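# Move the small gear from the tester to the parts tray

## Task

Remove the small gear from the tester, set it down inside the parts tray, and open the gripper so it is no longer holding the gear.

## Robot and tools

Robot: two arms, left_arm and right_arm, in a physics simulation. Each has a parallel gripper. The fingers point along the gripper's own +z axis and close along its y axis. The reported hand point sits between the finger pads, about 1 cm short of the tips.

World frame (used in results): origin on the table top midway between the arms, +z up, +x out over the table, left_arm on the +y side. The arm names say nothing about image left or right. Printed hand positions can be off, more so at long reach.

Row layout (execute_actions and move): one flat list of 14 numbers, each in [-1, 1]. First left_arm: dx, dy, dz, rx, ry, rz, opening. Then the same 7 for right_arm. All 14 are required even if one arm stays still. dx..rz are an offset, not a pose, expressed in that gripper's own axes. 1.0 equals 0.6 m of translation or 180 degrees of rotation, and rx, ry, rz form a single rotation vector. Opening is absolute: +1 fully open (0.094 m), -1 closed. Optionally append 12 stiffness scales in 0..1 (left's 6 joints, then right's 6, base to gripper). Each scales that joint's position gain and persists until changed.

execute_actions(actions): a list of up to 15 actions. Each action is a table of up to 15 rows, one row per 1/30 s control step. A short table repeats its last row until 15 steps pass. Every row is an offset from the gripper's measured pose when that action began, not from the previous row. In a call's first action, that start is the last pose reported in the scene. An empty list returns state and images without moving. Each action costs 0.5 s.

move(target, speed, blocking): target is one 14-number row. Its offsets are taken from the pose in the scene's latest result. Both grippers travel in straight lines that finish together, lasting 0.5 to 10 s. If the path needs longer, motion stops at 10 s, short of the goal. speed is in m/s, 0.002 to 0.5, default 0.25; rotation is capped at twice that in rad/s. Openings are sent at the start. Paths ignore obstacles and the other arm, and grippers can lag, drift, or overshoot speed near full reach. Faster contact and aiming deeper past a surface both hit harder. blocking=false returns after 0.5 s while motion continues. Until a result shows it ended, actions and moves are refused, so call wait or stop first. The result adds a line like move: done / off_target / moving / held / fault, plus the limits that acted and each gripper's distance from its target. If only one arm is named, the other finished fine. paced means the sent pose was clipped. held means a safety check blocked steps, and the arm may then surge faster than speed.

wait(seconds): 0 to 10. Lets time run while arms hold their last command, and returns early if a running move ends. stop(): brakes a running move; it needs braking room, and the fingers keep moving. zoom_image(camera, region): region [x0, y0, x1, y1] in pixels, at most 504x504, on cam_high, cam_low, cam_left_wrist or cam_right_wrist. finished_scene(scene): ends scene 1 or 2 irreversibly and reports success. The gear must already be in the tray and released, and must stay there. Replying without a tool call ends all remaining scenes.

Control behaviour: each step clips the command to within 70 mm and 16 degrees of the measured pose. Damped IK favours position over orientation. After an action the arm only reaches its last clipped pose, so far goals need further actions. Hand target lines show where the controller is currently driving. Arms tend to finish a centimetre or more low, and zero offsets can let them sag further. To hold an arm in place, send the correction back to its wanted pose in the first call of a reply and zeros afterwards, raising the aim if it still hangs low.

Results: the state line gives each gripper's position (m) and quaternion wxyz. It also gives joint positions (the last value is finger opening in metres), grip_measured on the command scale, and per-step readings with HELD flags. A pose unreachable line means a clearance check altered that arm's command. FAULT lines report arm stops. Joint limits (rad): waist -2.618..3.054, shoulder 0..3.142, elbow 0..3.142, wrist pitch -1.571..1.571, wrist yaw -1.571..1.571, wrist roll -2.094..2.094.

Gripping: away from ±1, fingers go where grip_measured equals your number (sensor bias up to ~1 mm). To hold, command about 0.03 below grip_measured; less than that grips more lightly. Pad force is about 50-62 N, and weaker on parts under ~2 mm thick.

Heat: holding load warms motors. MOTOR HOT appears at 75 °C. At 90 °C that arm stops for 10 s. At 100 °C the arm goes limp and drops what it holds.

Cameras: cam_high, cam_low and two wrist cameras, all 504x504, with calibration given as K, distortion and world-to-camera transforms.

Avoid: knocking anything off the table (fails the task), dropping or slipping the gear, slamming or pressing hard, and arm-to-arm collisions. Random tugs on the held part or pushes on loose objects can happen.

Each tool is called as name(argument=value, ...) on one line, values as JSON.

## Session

execute_actions(actions=[])

Scene clock: 0.00 s.
left_arm: end_effector_position=(+0.1605, +0.0580, +0.2103) grip_measured=+1.000 end_effector_quat_wxyz=(+0.219, -0.210, +0.947, -0.108) | right_arm: end_effector_position=(+0.3379, -0.3326, +0.3693) grip_measured=+1.000 end_effector_quat_wxyz=(+0.363, +0.040, +0.776, +0.514)
Joint positions: left_arm=[-1.079  1.19   1.235 -1.338 -0.413 -1.628  0.094] | right_arm=[-0.667  1.329  1.471 -1.249 -1.336 -0.088  0.094]
Joint velocities: left_arm=[-0.007  0.027 -0.022 -0.037  0.022 -0.022  0.   ] | right_arm=[ 0.002 -0.022  0.012 -0.007  0.037 -0.022  0.   ]
Motor temperatures (°C, as the motors report them): left_arm=[24 25 24 24 23 23] | right_arm=[22 24 25 24 21 24]
Hand target (left_arm): +0.162, +0.061, +0.212; +0.225, -0.209, +0.946, -0.106
Hand target (right_arm): +0.336, -0.331, +0.374; +0.367, +0.033, +0.772, +0.517
Joint stiffness scale: left_arm=[1. 1. 1. 1. 1. 1.] | right_arm=[1. 1. 1. 1. 1. 1.]
camera_calibration (this result's frames):
cam_left_wrist: T_world_to_cam=[[0.431705, -0.856914, 0.281656, -0.0692462], [-0.898573, -0.381303, 0.217196, 0.136425], [-0.0787217, -0.346853, -0.93461, 0.335467], [0, 0, 0, 1]] pos_world=[0.17889, 0.109039, 0.303404]
cam_right_wrist: T_world_to_cam=[[0.244644, -0.410186, -0.878576, 0.106127], [-0.962101, 0.00987849, -0.272514, 0.460895], [0.120461, 0.911948, -0.392224, 0.512533], [0, 0, 0, 1]] pos_world=[0.355724, -0.428425, 0.419868]

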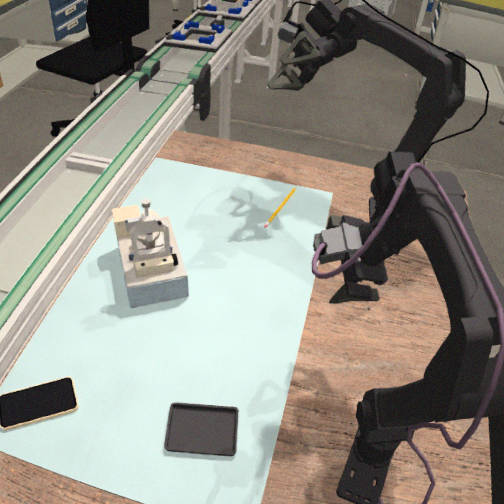

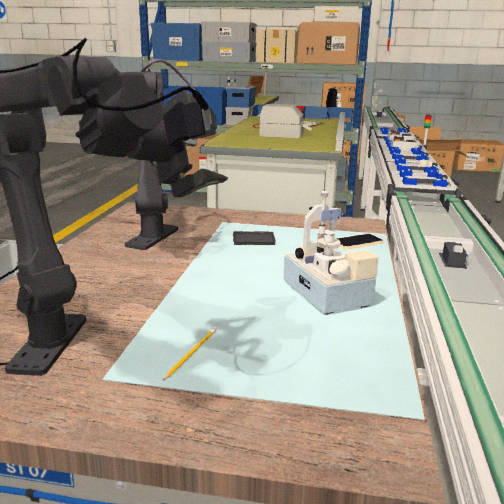

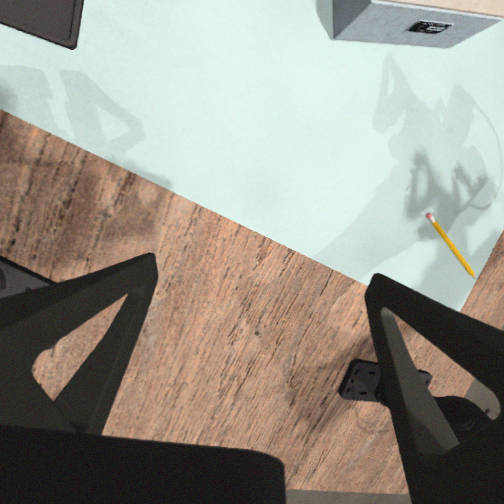

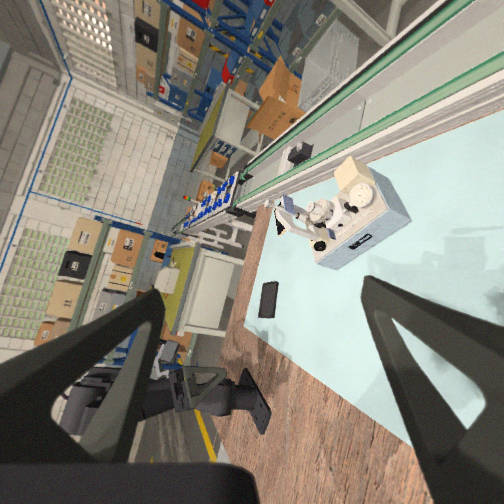

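zoom_image(camera="cam_high", region=[95, 190, 215, 310])

zoom_image(camera="cam_low", region=[270, 180, 400, 320])

zoom_image(camera="cam_right_wrist", region=[255, 150, 415, 280])

Region (95, 190, 215, 310) of cam_high's 504x504 image, scaled by 4.200, with more detail than that image has.

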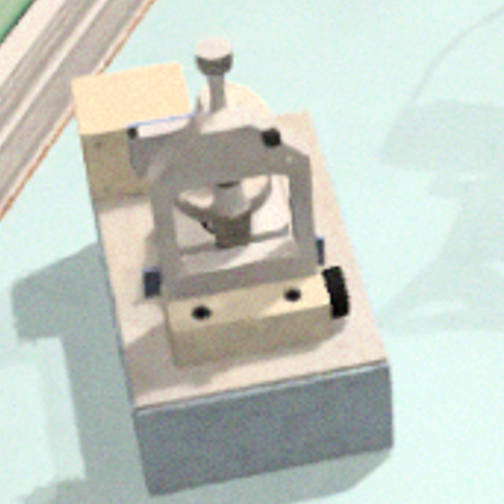

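Region (270, 180, 400, 320) of cam_low's 504x504 image, scaled by 3.600, with more detail than that image has; it fills the left 468 columns of this view, and the rest is white.

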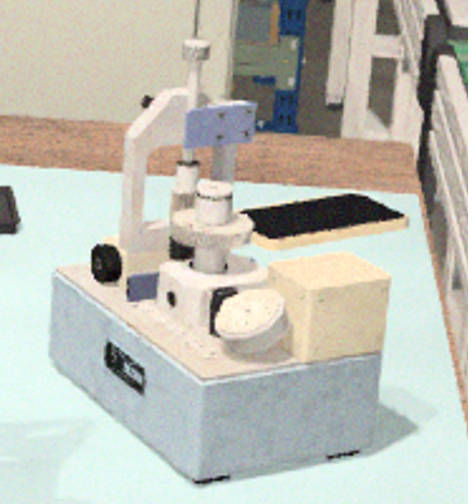

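Region (255, 150, 415, 280) of cam_right_wrist's 504x504 image, scaled by 3.150, with more detail than that image has; it fills the top 410 rows of this view, and the rest is white.

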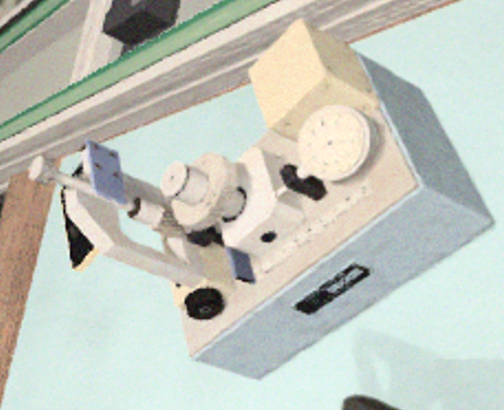

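move(target=[-0.384,-0.1345,0.3355,0.3347,-0.25,0.3143,-0.38,0.1453,0.0262,0.551,0.1104,0.057,-0.2911,-0.2], speed=0.45)

Scene clock: 7.70 s.
left_arm: end_effector_position=(+0.4696, +0.0641, +0.1420) grip_measured=-0.377 end_effector_quat_wxyz=(+0.621, +0.338, +0.613, -0.354) | right_arm: end_effector_position=(+0.4687, -0.0399, +0.2568) grip_measured=-0.198 end_effector_quat_wxyz=(+0.460, -0.289, +0.823, +0.165)
Joint positions: left_arm=[ 0.071  2.091  0.853  1.272  0.92  -0.042  0.029] | right_arm=[ 0.502  1.746  1.538 -0.344 -0.063 -0.031  0.038]
Joint velocities: left_arm=[ 0.002  0.022  0.022  0.007  0.022 -0.022  0.   ] | right_arm=[ 0.002 -0.022  0.017  0.022 -0.022 -0.022  0.   ]
Motor temperatures (°C, as the motors report them): left_arm=[24 25 25 25 23 23] | right_arm=[22 25 27 24 21 24]
Hand target (left_arm): +0.473, +0.065, +0.144; +0.624, +0.340, +0.607, -0.356
Hand target (right_arm): +0.469, -0.037, +0.267; +0.469, -0.292, +0.817, +0.165
Off the commanded pose (left_arm): 0.002 m, 1 deg.
Off the commanded pose (right_arm): 0.013 m, 2 deg.
Joint stiffness scale: left_arm=[1. 1. 1. 1. 1. 1.] | right_arm=[1. 1. 1. 1. 1. 1.]
move: off_target (right_arm); limits=paced
camera_calibration (this result's frames):
cam_left_wrist: T_world_to_cam=[[-0.82489, -0.557991, 0.0905624, 0.41987], [-0.370046, 0.411897, -0.83271, 0.281463], [0.427343, -0.720407, -0.546252, 0.0292558], [0, 0, 0, 1]] pos_world=[0.437999, 0.139426, 0.212333]
cam_right_wrist: T_world_to_cam=[[0.592432, -0.799219, -0.101357, -0.282744], [-0.741945, -0.492248, -0.455203, 0.476926], [0.313914, 0.344878, -0.8846, 0.198892], [0, 0, 0, 1]] pos_world=[0.458925, -0.0598014, 0.36438]

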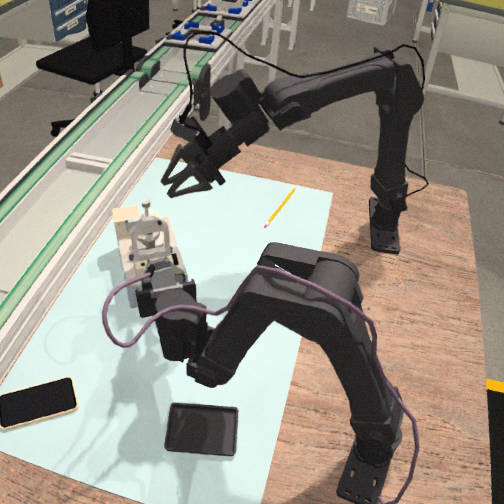

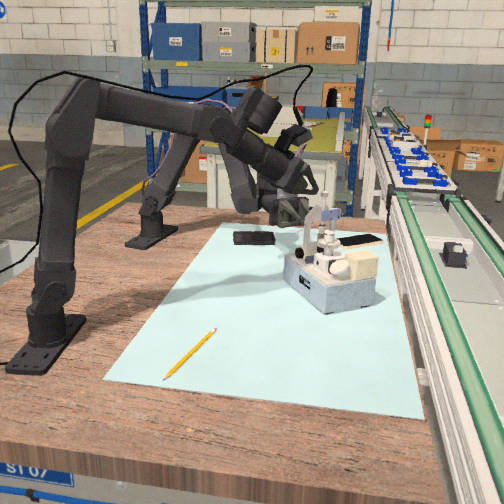

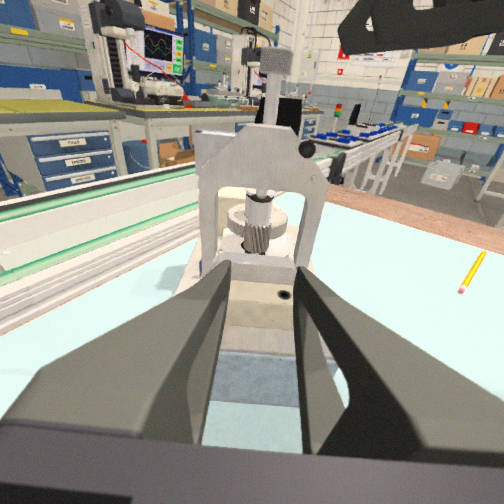

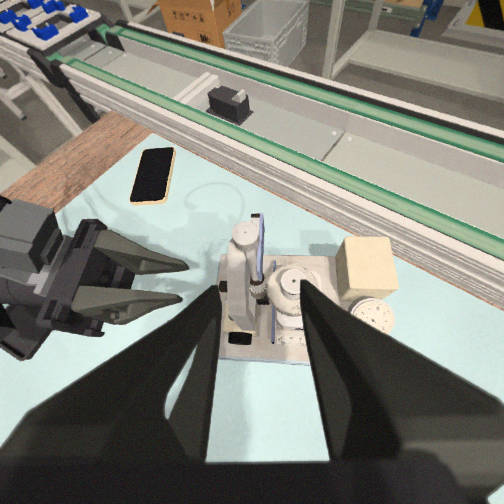

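zoom_image(camera="cam_left_wrist", region=[180, 110, 350, 310])

zoom_image(camera="cam_right_wrist", region=[190, 200, 350, 360])

Region (180, 110, 350, 310) of cam_left_wrist's 504x504 image, scaled by 2.520, with more detail than that image has; it fills the left 428 columns of this view, and the rest is white.

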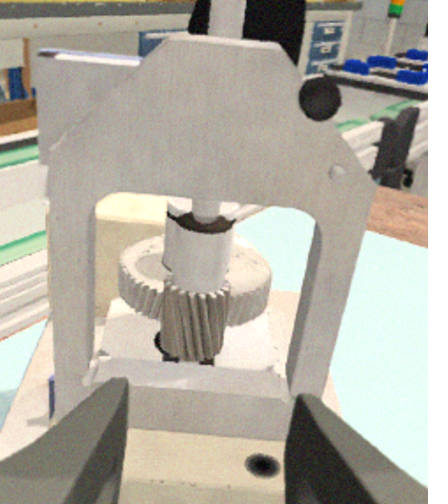

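Region (190, 200, 350, 360) of cam_right_wrist's 504x504 image, scaled by 3.150, with more detail than that image has.

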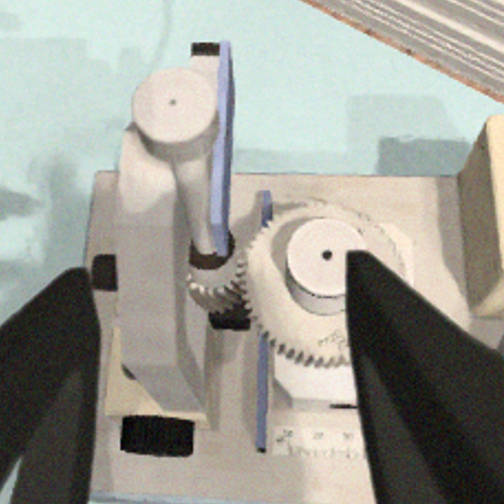

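zoom_image(camera="cam_left_wrist", region=[210, 180, 310, 280])

Region (210, 180, 310, 280) of cam_left_wrist's 504x504 image, scaled by 5.040, with more detail than that image has.

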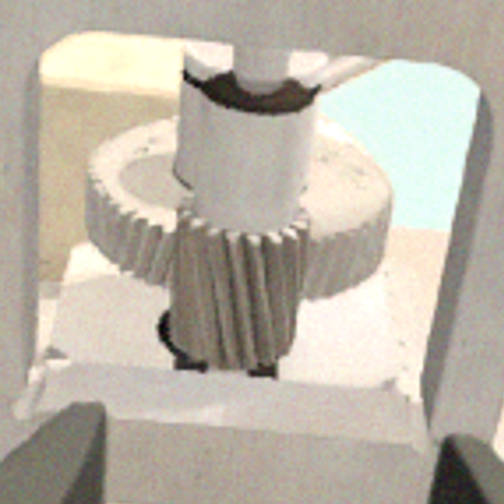

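execute_actions(actions=[[[-0.0032,0.0056,0.0031,0.0018,-0.0034,0.002,-0.38,-0.0165,0.0037,-0.0041,0,-0.006,-0.0036,-0.2],[-0.0027,0.0055,0.0059,0.0013,-0.0031,0.0021,-0.38,-0.017,0.0042,-0.0007,0,-0.006,-0.0036,-0.2],[-0.0021,0.0054,0.0101,0.0006,-0.0027,0.0022,-0.38,-0.0179,0.0049,0.0045,0,-0.006,-0.0036,-0.2],[-0.0013,0.0053,0.0151,-0.0003,-0.0023,0.0024,-0.38,-0.0188,0.0057,0.0105,0,-0.006,-0.0036,-0.2],[-0.0005,0.0052,0.0207,-0.0012,-0.0017,0.0025,-0.38,-0.0199,0.0067,0.0174,0,-0.006,-0.0036,-0.2],[0.0005,0.005,0.027,-0.0023,-0.0012,0.0027,-0.38,-0.0212,0.0077,0.0251,0,-0.006,-0.0036,-0.2],[0.0015,0.0049,0.0333,-0.0034,-0.0006,0.0029,-0.38,-0.0224,0.0088,0.0328,0,-0.006,-0.0036,-0.2],[0.0025,0.0047,0.0397,-0.0045,0,0.0031,-0.38,-0.0237,0.0099,0.0405,0,-0.006,-0.0036,-0.2],[0.0035,0.0046,0.046,-0.0056,0.0006,0.0033,-0.38,-0.0249,0.0109,0.0483,0,-0.006,-0.0036,-0.2],[0.0044,0.0044,0.0523,-0.0066,0.0012,0.0034,-0.38,-0.0261,0.012,0.056,0,-0.006,-0.0036,-0.2],[0.0053,0.0043,0.0579,-0.0076,0.0017,0.0036,-0.38,-0.0272,0.0129,0.0628,0,-0.006,-0.0036,-0.2],[0.0061,0.0042,0.0629,-0.0084,0.0022,0.0037,-0.38,-0.0282,0.0138,0.0688,0,-0.006,-0.0036,-0.2],[0.0067,0.0041,0.0671,-0.0092,0.0025,0.0039,-0.38,-0.029,0.0145,0.074,0,-0.006,-0.0036,-0.2],[0.0073,0.004,0.0706,-0.0098,0.0029,0.004,-0.38,-0.0297,0.0151,0.0783,0,-0.006,-0.0036,-0.2],[0.0075,0.004,0.072,-0.01,0.003,0.004,-0.38,-0.03,0.0153,0.08,0,-0.006,-0.0036,-0.2]]])

Scene clock: 14.03 s.
left_arm: end_effector_position=(+0.4834, +0.0315, +0.1468) grip_measured=-0.377 end_effector_quat_wxyz=(+0.630, +0.344, +0.603, -0.348) | right_arm: end_effector_position=(+0.4989, -0.0111, +0.2384) grip_measured=-0.198 end_effector_quat_wxyz=(+0.458, -0.292, +0.824, +0.162)
Joint positions: left_arm=[-0.011  2.131  0.939  1.245  0.839 -0.026  0.029] | right_arm=[ 0.517  1.91   1.679 -0.327 -0.048 -0.031  0.038]
Joint velocities: left_arm=[-0.164  0.105  0.173 -0.154 -0.183  0.066 -0.001] | right_arm=[ 0.037  0.388  0.247 -0.037  0.051 -0.051 -0.001]
Motor temperatures (°C, as the motors report them): left_arm=[24 27 25 26 23 23] | right_arm=[22 27 28 26 21 24]
Hand target (left_arm): +0.493, +0.029, +0.138; +0.625, +0.334, +0.619, -0.338
Hand target (right_arm): +0.502, -0.002, +0.248; +0.468, -0.292, +0.817, +0.166
Off the commanded pose (left_arm): 0.014 m, 2 deg.
Off the commanded pose (right_arm): 0.014 m, 1 deg.
Joint stiffness scale: left_arm=[1. 1. 1. 1. 1. 1.] | right_arm=[1. 1. 1. 1. 1. 1.]
Step readings (end_effector_position):
0: left_arm (+0.4694, +0.0640, +0.1429) | right_arm (+0.4687, -0.0399, +0.2568)
1: left_arm (+0.4694, +0.0640, +0.1429) | right_arm (+0.4687, -0.0399, +0.2568)
2: left_arm (+0.4694, +0.0640, +0.1429) | right_arm (+0.4687, -0.0399, +0.2568)
4: left_arm (+0.4703, +0.0638, +0.1434) | right_arm (+0.4702, -0.0389, +0.2573)
8: left_arm (+0.4759, +0.0574, +0.1462) | right_arm (+0.4805, -0.0321, +0.2575)
15: end_effector_position above
camera_calibration (this result's frames):
cam_left_wrist: T_world_to_cam=[[-0.827713, -0.557507, 0.0638524, 0.417872], [-0.343795, 0.413882, -0.842916, 0.292685], [0.443504, -0.719645, -0.534244, -0.00704081], [0, 0, 0, 1]] pos_world=[0.449625, 0.106763, 0.216265]
cam_right_wrist: T_world_to_cam=[[0.595026, -0.798202, -0.0938992, -0.282544], [-0.740556, -0.499122, -0.449948, 0.503131], [0.312282, 0.337269, -0.888104, 0.16478], [0, 0, 0, 1]] pos_world=[0.48926, -0.029978, 0.346194]

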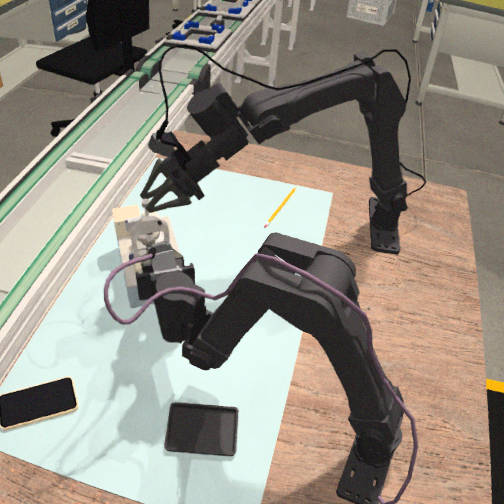

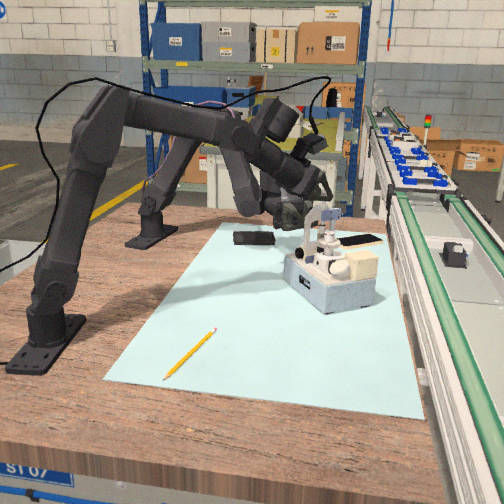

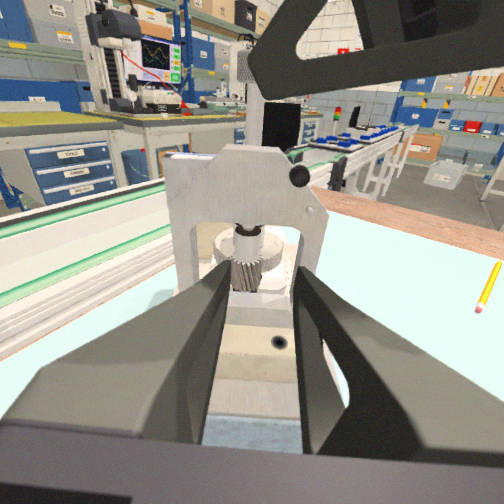

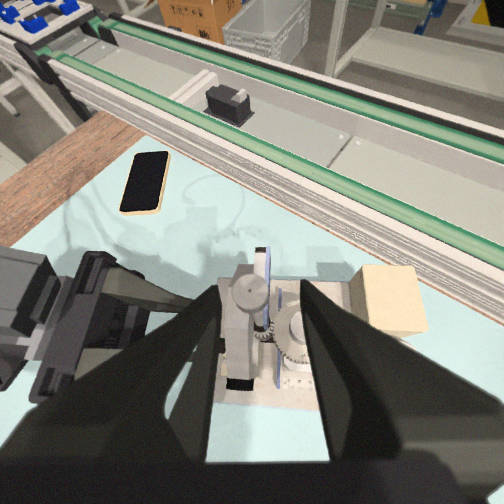

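execute_actions(actions=[])

Scene clock: 14.90 s.
left_arm: end_effector_position=(+0.4881, +0.0300, +0.1434) grip_measured=-0.377 end_effector_quat_wxyz=(+0.630, +0.337, +0.612, -0.341) | right_arm: end_effector_position=(+0.5021, -0.0070, +0.2328) grip_measured=-0.198 end_effector_quat_wxyz=(+0.455, -0.293, +0.825, +0.160)
Joint positions: left_arm=[-0.02   2.136  0.947  1.226  0.806 -0.018  0.029] | right_arm=[ 0.521  1.934  1.696 -0.326 -0.044 -0.031  0.038]
Joint velocities: left_arm=[-0.002 -0.012 -0.012 -0.007 -0.037 -0.081 -0.   ] | right_arm=[-0.017 -0.002 -0.002 -0.051  0.007  0.022 -0.001]
Motor temperatures (°C, as the motors report them): left_arm=[24 27 26 26 23 23] | right_arm=[22 28 28 26 21 24]
Hand target (left_arm): +0.493, +0.029, +0.138; +0.626, +0.334, +0.619, -0.338
Hand target (right_arm): +0.502, -0.002, +0.247; +0.468, -0.292, +0.817, +0.166
Off the commanded pose (left_arm): 0.008 m, 1 deg.
Off the commanded pose (right_arm): 0.015 m, 2 deg.
Joint stiffness scale: left_arm=[1. 1. 1. 1. 1. 1.] | right_arm=[1. 1. 1. 1. 1. 1.]
camera_calibration (this result's frames):
cam_left_wrist: T_world_to_cam=[[-0.813688, -0.577158, 0.069292, 0.414103], [-0.362429, 0.410502, -0.83674, 0.300343], [0.454486, -0.705958, -0.543199, -0.016583], [0, 0, 0, 1]] pos_world=[0.45334, 0.104004, 0.213607]
cam_right_wrist: T_world_to_cam=[[0.594812, -0.798609, -0.091776, -0.2821], [-0.742463, -0.502023, -0.443532, 0.504453], [0.308135, 0.331959, -0.891547, 0.160223], [0, 0, 0, 1]] pos_world=[0.492964, -0.0252282, 0.340698]

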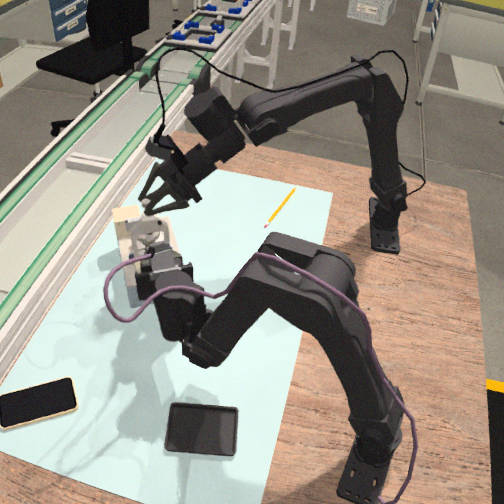

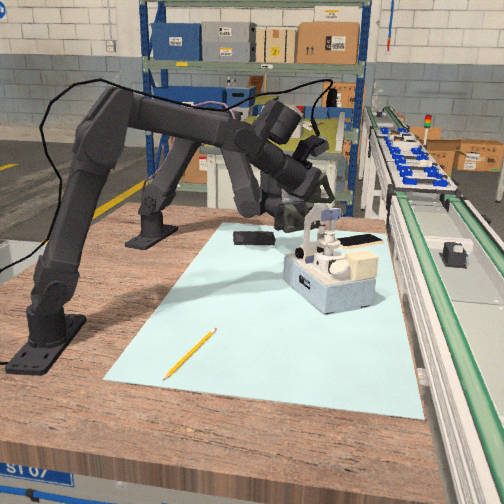

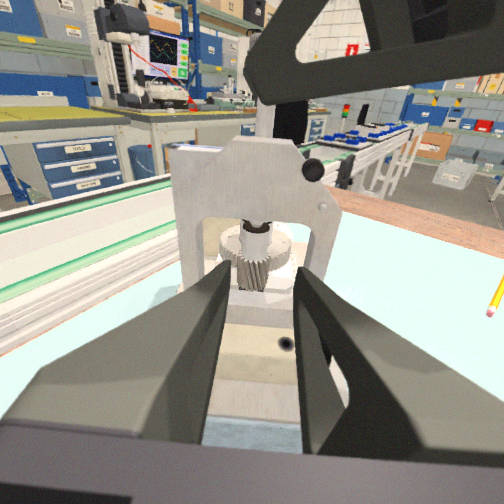

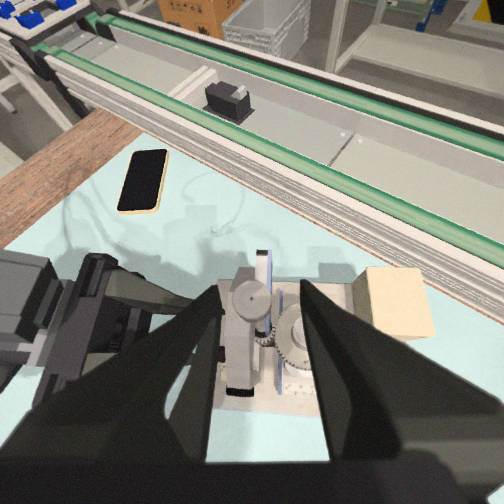

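zoom_image(camera="cam_left_wrist", region=[180, 190, 340, 350])

zoom_image(camera="cam_right_wrist", region=[180, 230, 340, 390])

Region (180, 190, 340, 350) of cam_left_wrist's 504x504 image, scaled by 3.150, with more detail than that image has.

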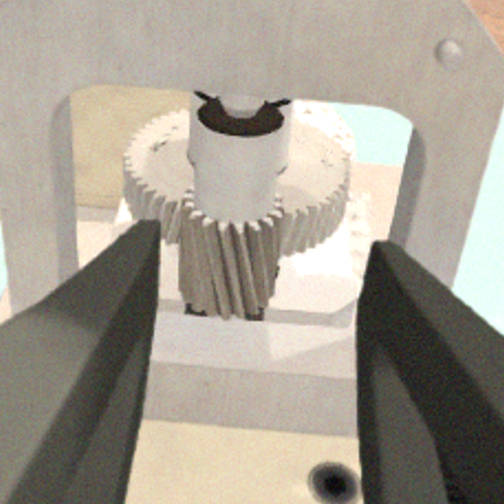

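Region (180, 230, 340, 390) of cam_right_wrist's 504x504 image, scaled by 3.150, with more detail than that image has.

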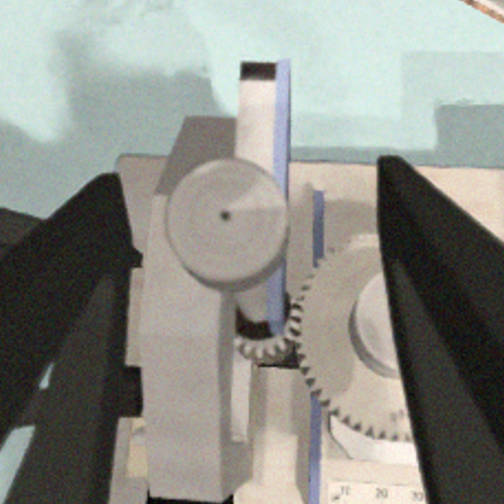

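execute_actions(actions=[[[0.0105,0.0067,0.0065,-0.003,0.0048,-0.0023,-0.38,-0.0235,0.007,-0.0082,-0.0013,-0.0104,-0.0006,-0.2],[0.0119,0.0075,0.0072,-0.003,0.0051,-0.0023,-0.38,-0.0241,0.0075,-0.0081,-0.0013,-0.0104,-0.0006,-0.2],[0.0132,0.0082,0.008,-0.003,0.0055,-0.0023,-0.38,-0.0248,0.008,-0.0079,-0.0013,-0.0104,-0.0006,-0.2],[0.0145,0.0089,0.0087,-0.003,0.0058,-0.0023,-0.38,-0.0254,0.0085,-0.0078,-0.0013,-0.0104,-0.0006,-0.2],[0.0159,0.0097,0.0095,-0.003,0.0062,-0.0023,-0.38,-0.0261,0.009,-0.0077,-0.0013,-0.0104,-0.0006,-0.2],[0.0172,0.0104,0.0103,-0.003,0.0066,-0.0023,-0.38,-0.0268,0.0095,-0.0076,-0.0013,-0.0104,-0.0006,-0.2],[0.0185,0.0111,0.011,-0.003,0.0069,-0.0023,-0.38,-0.0274,0.01,-0.0075,-0.0013,-0.0104,-0.0006,-0.2],[0.0198,0.0118,0.0118,-0.003,0.0073,-0.0023,-0.38,-0.0281,0.0105,-0.0073,-0.0013,-0.0104,-0.0006,-0.2],[0.0212,0.0126,0.0125,-0.003,0.0076,-0.0023,-0.38,-0.0287,0.011,-0.0072,-0.0013,-0.0104,-0.0006,-0.2],[0.0225,0.0133,0.0133,-0.003,0.008,-0.0023,-0.38,-0.0294,0.0115,-0.0071,-0.0013,-0.0104,-0.0006,-0.2]]])

Scene clock: 18.03 s.
left_arm: end_effector_position=(+0.4941, +0.0291, +0.1342) grip_measured=-0.377 end_effector_quat_wxyz=(+0.626, +0.337, +0.616, -0.339) | right_arm: end_effector_position=(+0.5049, -0.0053, +0.2448) grip_measured=-0.198 end_effector_quat_wxyz=(+0.466, -0.291, +0.819, +0.163)
Joint positions: left_arm=[-0.02   2.168  0.972  1.214  0.804 -0.009  0.029] | right_arm=[ 0.521  1.934  1.722 -0.326 -0.042 -0.031  0.038]
Joint velocities: left_arm=[ 0.017 -0.002  0.012 -0.022 -0.037  0.051 -0.001] | right_arm=[-0.012 -0.007  0.002 -0.007  0.095  0.022  0.   ]
Motor temperatures (°C, as the motors report them): left_arm=[24 28 26 26 23 23] | right_arm=[22 29 29 26 21 24]
Hand target (left_arm): +0.499, +0.028, +0.130; +0.622, +0.336, +0.622, -0.336
Hand target (right_arm): +0.502, +0.002, +0.250; +0.468, -0.292, +0.817, +0.166
Off the commanded pose (left_arm): 0.007 m, 1 deg.
Off the commanded pose (right_arm): 0.009 m, 1 deg.
Joint stiffness scale: left_arm=[1. 1. 1. 1. 1. 1.] | right_arm=[1. 1. 1. 1. 1. 1.]
Step readings (end_effector_position):
0: left_arm (+0.4881, +0.0300, +0.1434) | right_arm (+0.5021, -0.0070, +0.2328)
1: left_arm (+0.4881, +0.0300, +0.1434) | right_arm (+0.5021, -0.0070, +0.2328)
2: left_arm (+0.4881, +0.0300, +0.1434) | right_arm (+0.5021, -0.0070, +0.2328)
4: left_arm (+0.4886, +0.0300, +0.1428) | right_arm (+0.5021, -0.0070, +0.2328)
8: left_arm (+0.4914, +0.0295, +0.1396) | right_arm (+0.5029, -0.0064, +0.2361)
15: end_effector_position above
camera_calibration (this result's frames):
cam_left_wrist: T_world_to_cam=[[-0.811583, -0.579766, 0.0721476, 0.417748], [-0.371443, 0.416714, -0.829686, 0.298571], [0.450959, -0.700158, -0.553548, -0.021913], [0, 0, 0, 1]] pos_world=[0.459821, 0.102435, 0.20545]
cam_right_wrist: T_world_to_cam=[[0.595732, -0.79805, -0.0906615, -0.282041], [-0.733346, -0.494419, -0.466641, 0.513841], [0.327578, 0.344479, -0.879788, 0.156869], [0, 0, 0, 1]] pos_world=[0.493457, -0.025068, 0.35222]

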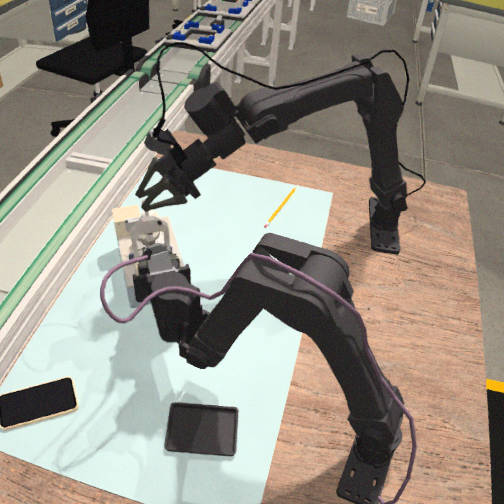

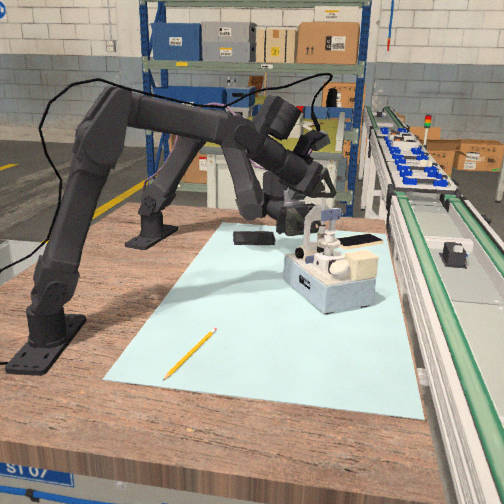

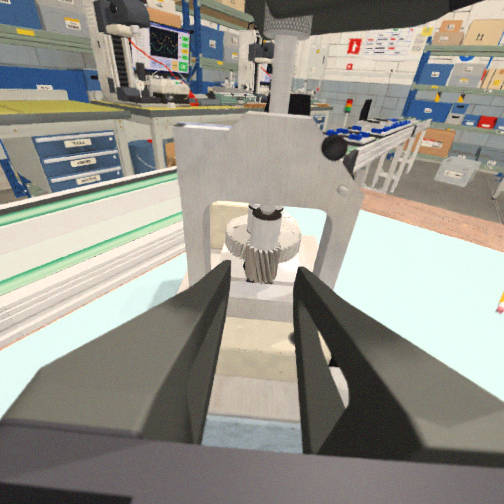

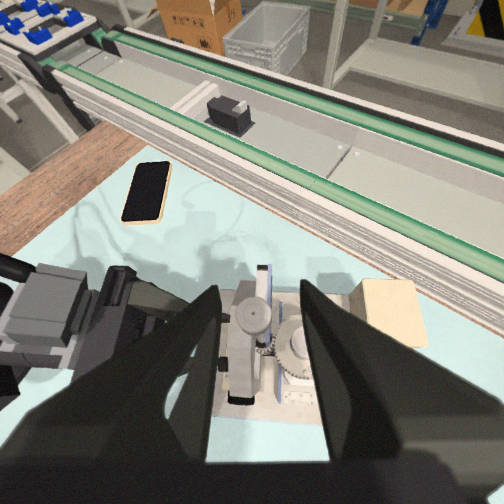

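zoom_image(camera="cam_left_wrist", region=[180, 170, 340, 330])

Region (180, 170, 340, 330) of cam_left_wrist's 504x504 image, scaled by 3.150, with more detail than that image has.

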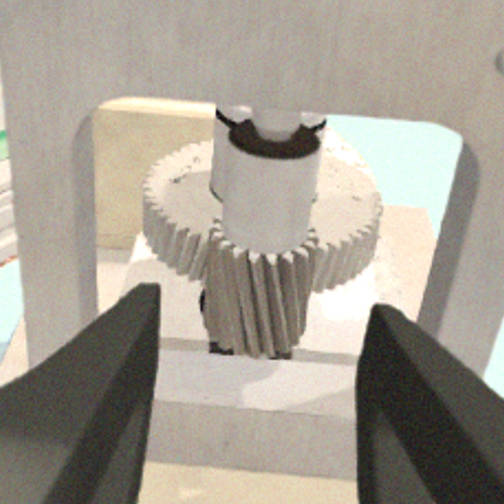

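execute_actions(actions=[[[0.0068,0.005,0.0105,-0.002,0.0044,-0.0013,-0.38,-0.0078,0.0121,-0.0007,-0.0017,-0.0014,-0.0002,-0.2],[0.0066,0.0043,0.0138,-0.002,0.0044,-0.0013,-0.38,-0.0061,0.0116,-0.0003,-0.0017,-0.0007,-0.0002,-0.2],[0.0063,0.0037,0.0171,-0.002,0.0044,-0.0013,-0.38,-0.0044,0.0112,0.0001,-0.0017,0.0,-0.0002,-0.2],[0.0061,0.0032,0.0204,-0.002,0.0044,-0.0013,-0.38,-0.0027,0.0108,0.0005,-0.0017,0.0007,-0.0002,-0.2],[0.0059,0.0032,0.0237,-0.002,0.0044,-0.0013,-0.38,-0.001,0.0103,0.0009,-0.0017,0.0014,-0.0002,-0.2],[0.0056,0.0032,0.027,-0.002,0.0044,-0.0013,-0.38,0.0007,0.0099,0.0013,-0.0017,0.002,-0.0002,-0.2],[0.0054,0.0032,0.0303,-0.002,0.0044,-0.0013,-0.38,0.0024,0.0095,0.0017,-0.0017,0.0027,-0.0002,-0.2],[0.0052,0.0032,0.0336,-0.002,0.0044,-0.0013,-0.38,0.0041,0.0091,0.0021,-0.0017,0.0034,-0.0002,-0.2],[0.0049,0.0032,0.0369,-0.002,0.0044,-0.0013,-0.38,0.0058,0.0086,0.0025,-0.0017,0.0041,-0.0002,-0.2],[0.0047,0.0032,0.0402,-0.002,0.0044,-0.0013,-0.38,0.0075,0.0082,0.0029,-0.0017,0.0048,-0.0002,-0.2],[0.0044,0.0032,0.0435,-0.002,0.0044,-0.0013,-0.38,0.0075,0.0082,0.0029,-0.0017,0.0048,-0.0002,-0.2],[0.0042,0.0032,0.0467,-0.002,0.0044,-0.0013,-0.38,0.0075,0.0082,0.0029,-0.0017,0.0048,-0.0002,-0.2]]])

wait(seconds=0.3)

Scene clock: 22.60 s.
left_arm: end_effector_position=(+0.5053, +0.0095, +0.1397) grip_measured=-0.377 end_effector_quat_wxyz=(+0.629, +0.341, +0.611, -0.338) | right_arm: end_effector_position=(+0.5050, -0.0054, +0.2448) grip_measured=-0.198 end_effector_quat_wxyz=(+0.466, -0.291, +0.820, +0.163)
Joint positions: left_arm=[-0.062  2.195  1.048  1.176  0.768 -0.005  0.029] | right_arm=[ 0.521  1.934  1.722 -0.326 -0.042 -0.031  0.038]
Joint velocities: left_arm=[-0.042  0.037  0.032 -0.066 -0.051 -0.007 -0.001] | right_arm=[ 0.002 -0.007 -0.007 -0.051 -0.037 -0.037 -0.001]
Motor temperatures (°C, as the motors report them): left_arm=[24 29 26 26 23 23] | right_arm=[22 30 30 27 21 24]
Hand target (left_arm): +0.511, +0.007, +0.132; +0.622, +0.337, +0.622, -0.336
Hand target (right_arm): +0.501, -0.002, +0.240; +0.459, -0.294, +0.822, +0.163
Off the commanded pose (left_arm): 0.010 m, 2 deg.
Off the commanded pose (right_arm): 0.007 m, 1 deg.
Joint stiffness scale: left_arm=[1. 1. 1. 1. 1. 1.] | right_arm=[1. 1. 1. 1. 1. 1.]
Step readings (end_effector_position):
0: left_arm (+0.4943, +0.0291, +0.1346) | right_arm (+0.5050, -0.0053, +0.2448)
1: left_arm (+0.4944, +0.0291, +0.1344) | right_arm (+0.5050, -0.0053, +0.2448)
2: left_arm (+0.4947, +0.0291, +0.1346) | right_arm (+0.5050, -0.0054, +0.2448)
4: left_arm (+0.4966, +0.0284, +0.1352) | right_arm (+0.5050, -0.0054, +0.2448)
8: left_arm (+0.5004, +0.0219, +0.1382) | right_arm (+0.5050, -0.0054, +0.2448)
15: end_effector_position above
camera_calibration (this result's frames):
cam_left_wrist: T_world_to_cam=[[-0.815296, -0.575712, 0.0620364, 0.418336], [-0.358497, 0.417725, -0.834857, 0.309623], [0.454723, -0.702895, -0.54696, -0.0404478], [0, 0, 0, 1]] pos_world=[0.470459, 0.0830729, 0.210416]
cam_right_wrist: T_world_to_cam=[[0.59523, -0.798469, -0.0902716, -0.28202], [-0.733562, -0.494087, -0.466653, 0.513962], [0.328006, 0.343986, -0.879822, 0.156665], [0, 0, 0, 1]] pos_world=[0.493503, -0.0251335, 0.352221]

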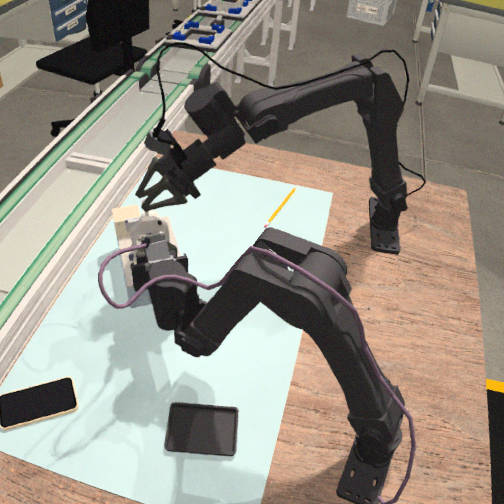

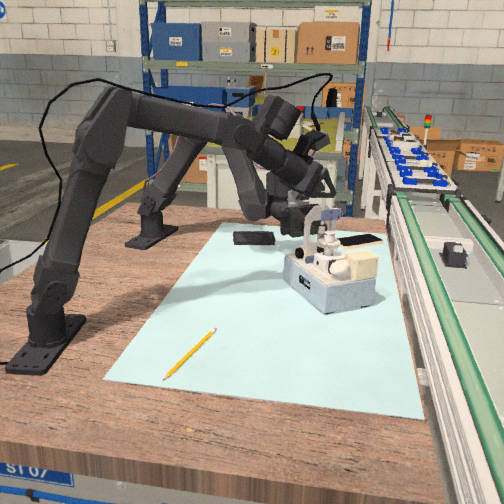

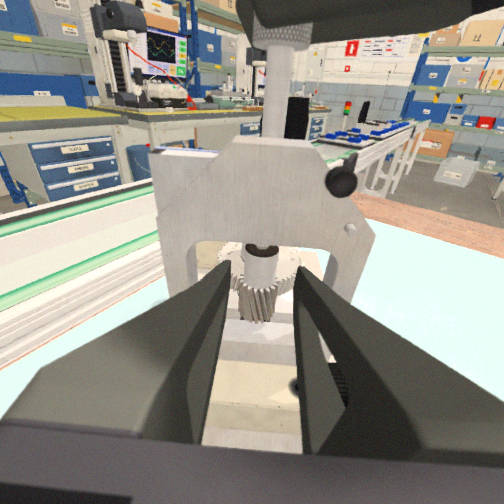

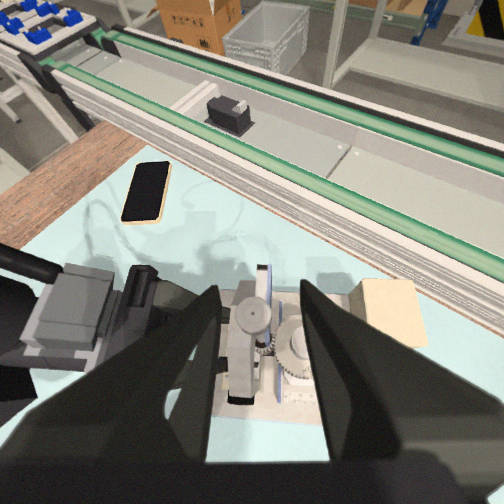

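Scene clock: 22.90 s.
left_arm: end_effector_position=(+0.5063, +0.0097, +0.1376) grip_measured=-0.377 end_effector_quat_wxyz=(+0.627, +0.338, +0.615, -0.338) | right_arm: end_effector_position=(+0.5050, -0.0054, +0.2448) grip_measured=-0.198 end_effector_quat_wxyz=(+0.466, -0.291, +0.820, +0.163)
Joint positions: left_arm=[-0.062  2.197  1.049  1.167  0.762 -0.005  0.029] | right_arm=[ 0.521  1.934  1.722 -0.326 -0.042 -0.031  0.038]
Joint velocities: left_arm=[ 0.012 -0.002 -0.022  0.051 -0.007 -0.037 -0.001] | right_arm=[ 0.002  0.002  0.002 -0.022 -0.066 -0.007 -0.001]
Motor temperatures (°C, as the motors report them): left_arm=[24 29 26 26 23 23] | right_arm=[22 30 30 27 21 24]
Hand target (left_arm): +0.511, +0.007, +0.132; +0.622, +0.337, +0.622, -0.336
Hand target (right_arm): +0.501, -0.002, +0.240; +0.459, -0.294, +0.822, +0.163
Off the commanded pose (left_arm): 0.008 m, 1 deg.
Off the commanded pose (right_arm): 0.007 m, 1 deg.
Joint stiffness scale: left_arm=[1. 1. 1. 1. 1. 1.] | right_arm=[1. 1. 1. 1. 1. 1.]
wait: 0.30 s; at rest by 0.27 s
camera_calibration (this result's frames):
cam_left_wrist: T_world_to_cam=[[-0.811628, -0.580184, 0.0681597, 0.416723], [-0.36817, 0.417439, -0.83078, 0.312512], [0.453553, -0.699379, -0.552412, -0.0406426], [0, 0, 0, 1]] pos_world=[0.471715, 0.0828968, 0.208773]
cam_right_wrist: T_world_to_cam=[[0.59523, -0.798469, -0.0902716, -0.28202], [-0.733562, -0.494087, -0.466653, 0.513962], [0.328006, 0.343986, -0.879822, 0.156665], [0, 0, 0, 1]] pos_world=[0.493503, -0.0251335, 0.352221]

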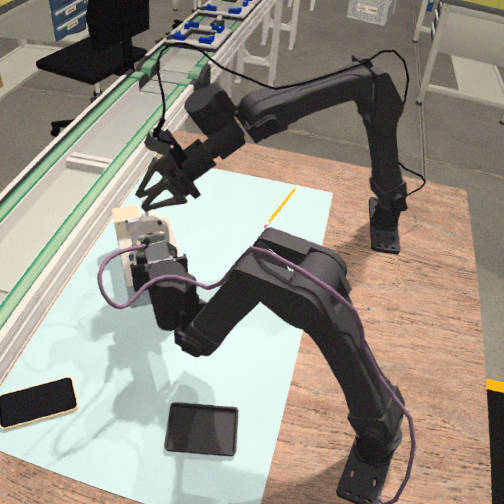

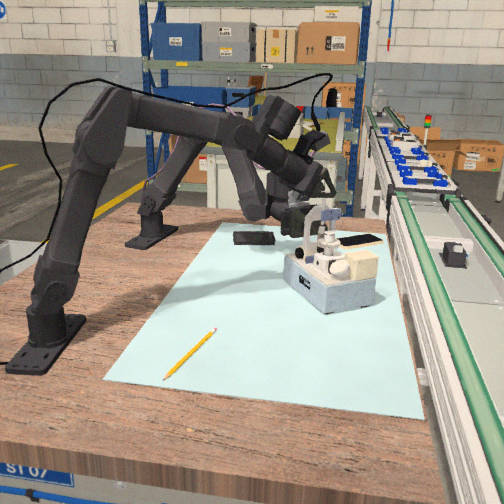

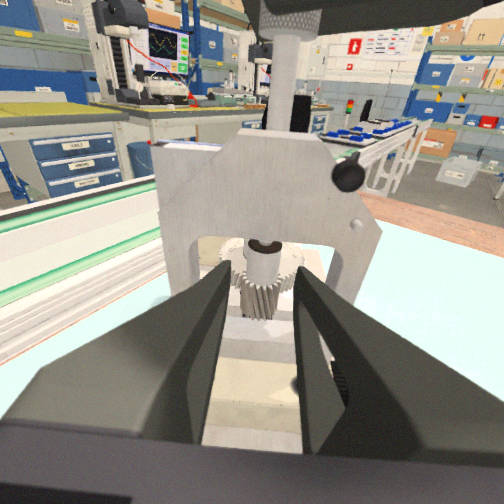

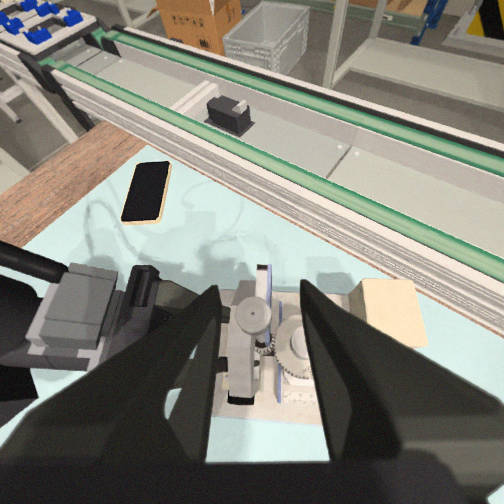

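zoom_image(camera="cam_left_wrist", region=[200, 210, 320, 330])

Region (200, 210, 320, 330) of cam_left_wrist's 504x504 image, scaled by 4.200, with more detail than that image has.

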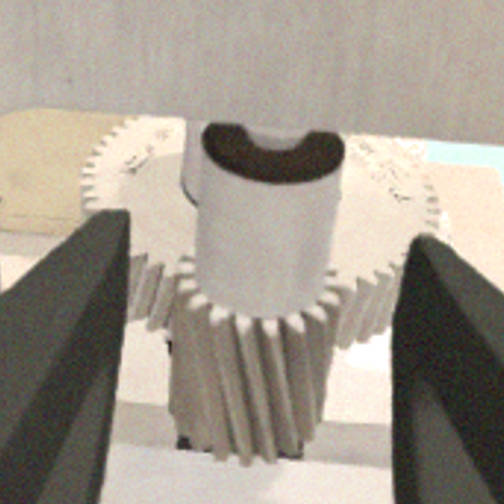

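execute_actions(actions=[[[0.0097,0.0038,0.0088,-0.002,0.0044,-0.0013,-0.38,0.0081,0.0082,0.0031,-0.0017,0.0051,-0.0002,-0.2],[0.0101,0.0039,0.0093,-0.002,0.0044,-0.0013,-0.38,0.0088,0.0082,0.0033,-0.0017,0.0054,-0.0002,-0.2],[0.0105,0.0039,0.0098,-0.002,0.0044,-0.0013,-0.38,0.0095,0.0083,0.0035,-0.0017,0.0056,-0.0002,-0.2],[0.0109,0.004,0.0103,-0.002,0.0044,-0.0013,-0.38,0.0101,0.0083,0.0037,-0.0017,0.0059,-0.0002,-0.2],[0.0113,0.0041,0.0108,-0.002,0.0044,-0.0013,-0.38,0.0108,0.0083,0.0039,-0.0017,0.0062,-0.0002,-0.2],[0.0117,0.0042,0.0113,-0.002,0.0044,-0.0013,-0.38,0.0115,0.0084,0.004,-0.0017,0.0065,-0.0002,-0.2],[0.0121,0.0043,0.0118,-0.002,0.0044,-0.0013,-0.38,0.0121,0.0084,0.0042,-0.0017,0.0068,-0.0002,-0.2],[0.0125,0.0043,0.0123,-0.002,0.0044,-0.0013,-0.38,0.0128,0.0084,0.0044,-0.0017,0.007,-0.0002,-0.2],[0.0129,0.0044,0.0128,-0.002,0.0044,-0.0013,-0.38,0.0135,0.0085,0.0046,-0.0017,0.0073,-0.0002,-0.2],[0.0133,0.0045,0.0133,-0.002,0.0044,-0.0013,-0.38,0.0141,0.0085,0.0048,-0.0017,0.0076,-0.0002,-0.2]]])

Scene clock: 24.80 s.
left_arm: end_effector_position=(+0.5097, +0.0097, +0.1333) grip_measured=-0.377 end_effector_quat_wxyz=(+0.626, +0.336, +0.618, -0.336) | right_arm: end_effector_position=(+0.5050, -0.0054, +0.2448) grip_measured=-0.198 end_effector_quat_wxyz=(+0.466, -0.291, +0.820, +0.163)
Joint positions: left_arm=[-0.062  2.213  1.061  1.166  0.756 -0.003  0.029] | right_arm=[ 0.521  1.934  1.722 -0.326 -0.042 -0.031  0.038]
Joint velocities: left_arm=[-0.002 -0.027 -0.002 -0.051  0.037 -0.022 -0.001] | right_arm=[ 0.002 -0.012 -0.007 -0.051 -0.081 -0.037 -0.   ]
Motor temperatures (°C, as the motors report them): left_arm=[24 30 26 26 23 23] | right_arm=[22 31 30 27 21 24]
Hand target (left_arm): +0.513, +0.005, +0.130; +0.623, +0.337, +0.621, -0.335
Hand target (right_arm): +0.500, -0.003, +0.236; +0.456, -0.295, +0.824, +0.161
Off the commanded pose (left_arm): 0.007 m, 1 deg.
Off the commanded pose (right_arm): 0.010 m, 1 deg.
Joint stiffness scale: left_arm=[1. 1. 1. 1. 1. 1.] | right_arm=[1. 1. 1. 1. 1. 1.]
Step readings (end_effector_position):
0: left_arm (+0.5065, +0.0098, +0.1375) | right_arm (+0.5050, -0.0054, +0.2448)
1: left_arm (+0.5065, +0.0098, +0.1375) | right_arm (+0.5050, -0.0054, +0.2448)
2: left_arm (+0.5065, +0.0098, +0.1375) | right_arm (+0.5050, -0.0054, +0.2448)
4: left_arm (+0.5066, +0.0099, +0.1375) | right_arm (+0.5050, -0.0054, +0.2448)
8: left_arm (+0.5081, +0.0097, +0.1367) | right_arm (+0.5050, -0.0054, +0.2448)
15: end_effector_position above
camera_calibration (this result's frames):
cam_left_wrist: T_world_to_cam=[[-0.807809, -0.585295, 0.0698165, 0.417681], [-0.373729, 0.41698, -0.828525, 0.312722], [0.45582, -0.695383, -0.555582, -0.0453695], [0, 0, 0, 1]] pos_world=[0.47496, 0.0825189, 0.20473]
cam_right_wrist: T_world_to_cam=[[0.59523, -0.798469, -0.0902716, -0.28202], [-0.733562, -0.494087, -0.466653, 0.513962], [0.328006, 0.343986, -0.879822, 0.156665], [0, 0, 0, 1]] pos_world=[0.493503, -0.0251335, 0.352221]

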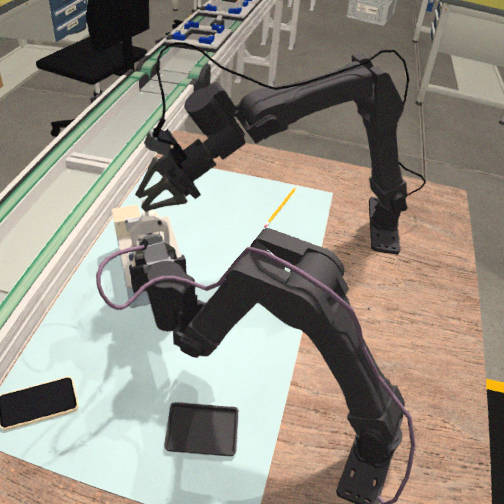

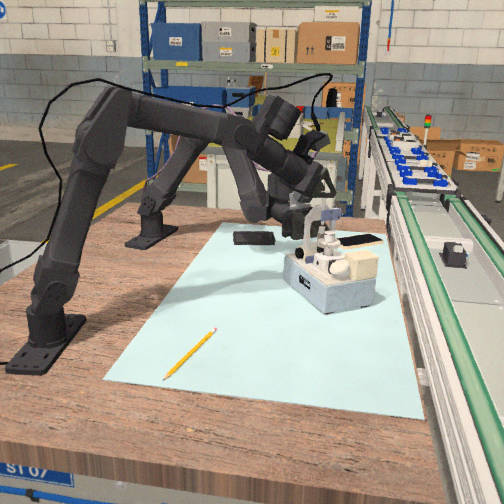

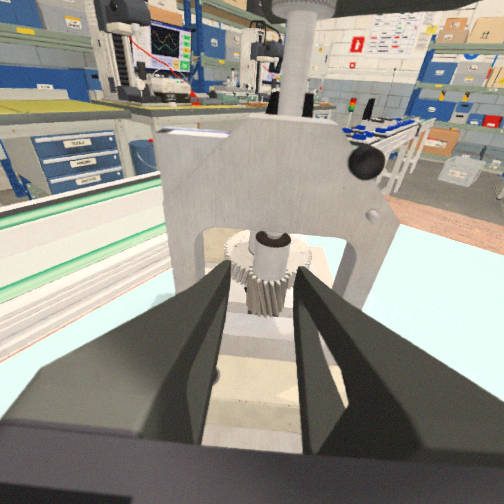

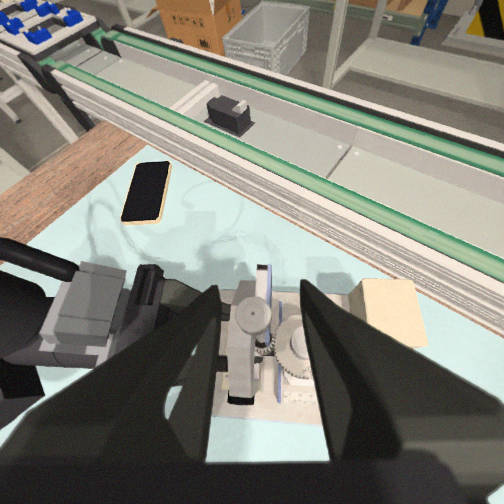

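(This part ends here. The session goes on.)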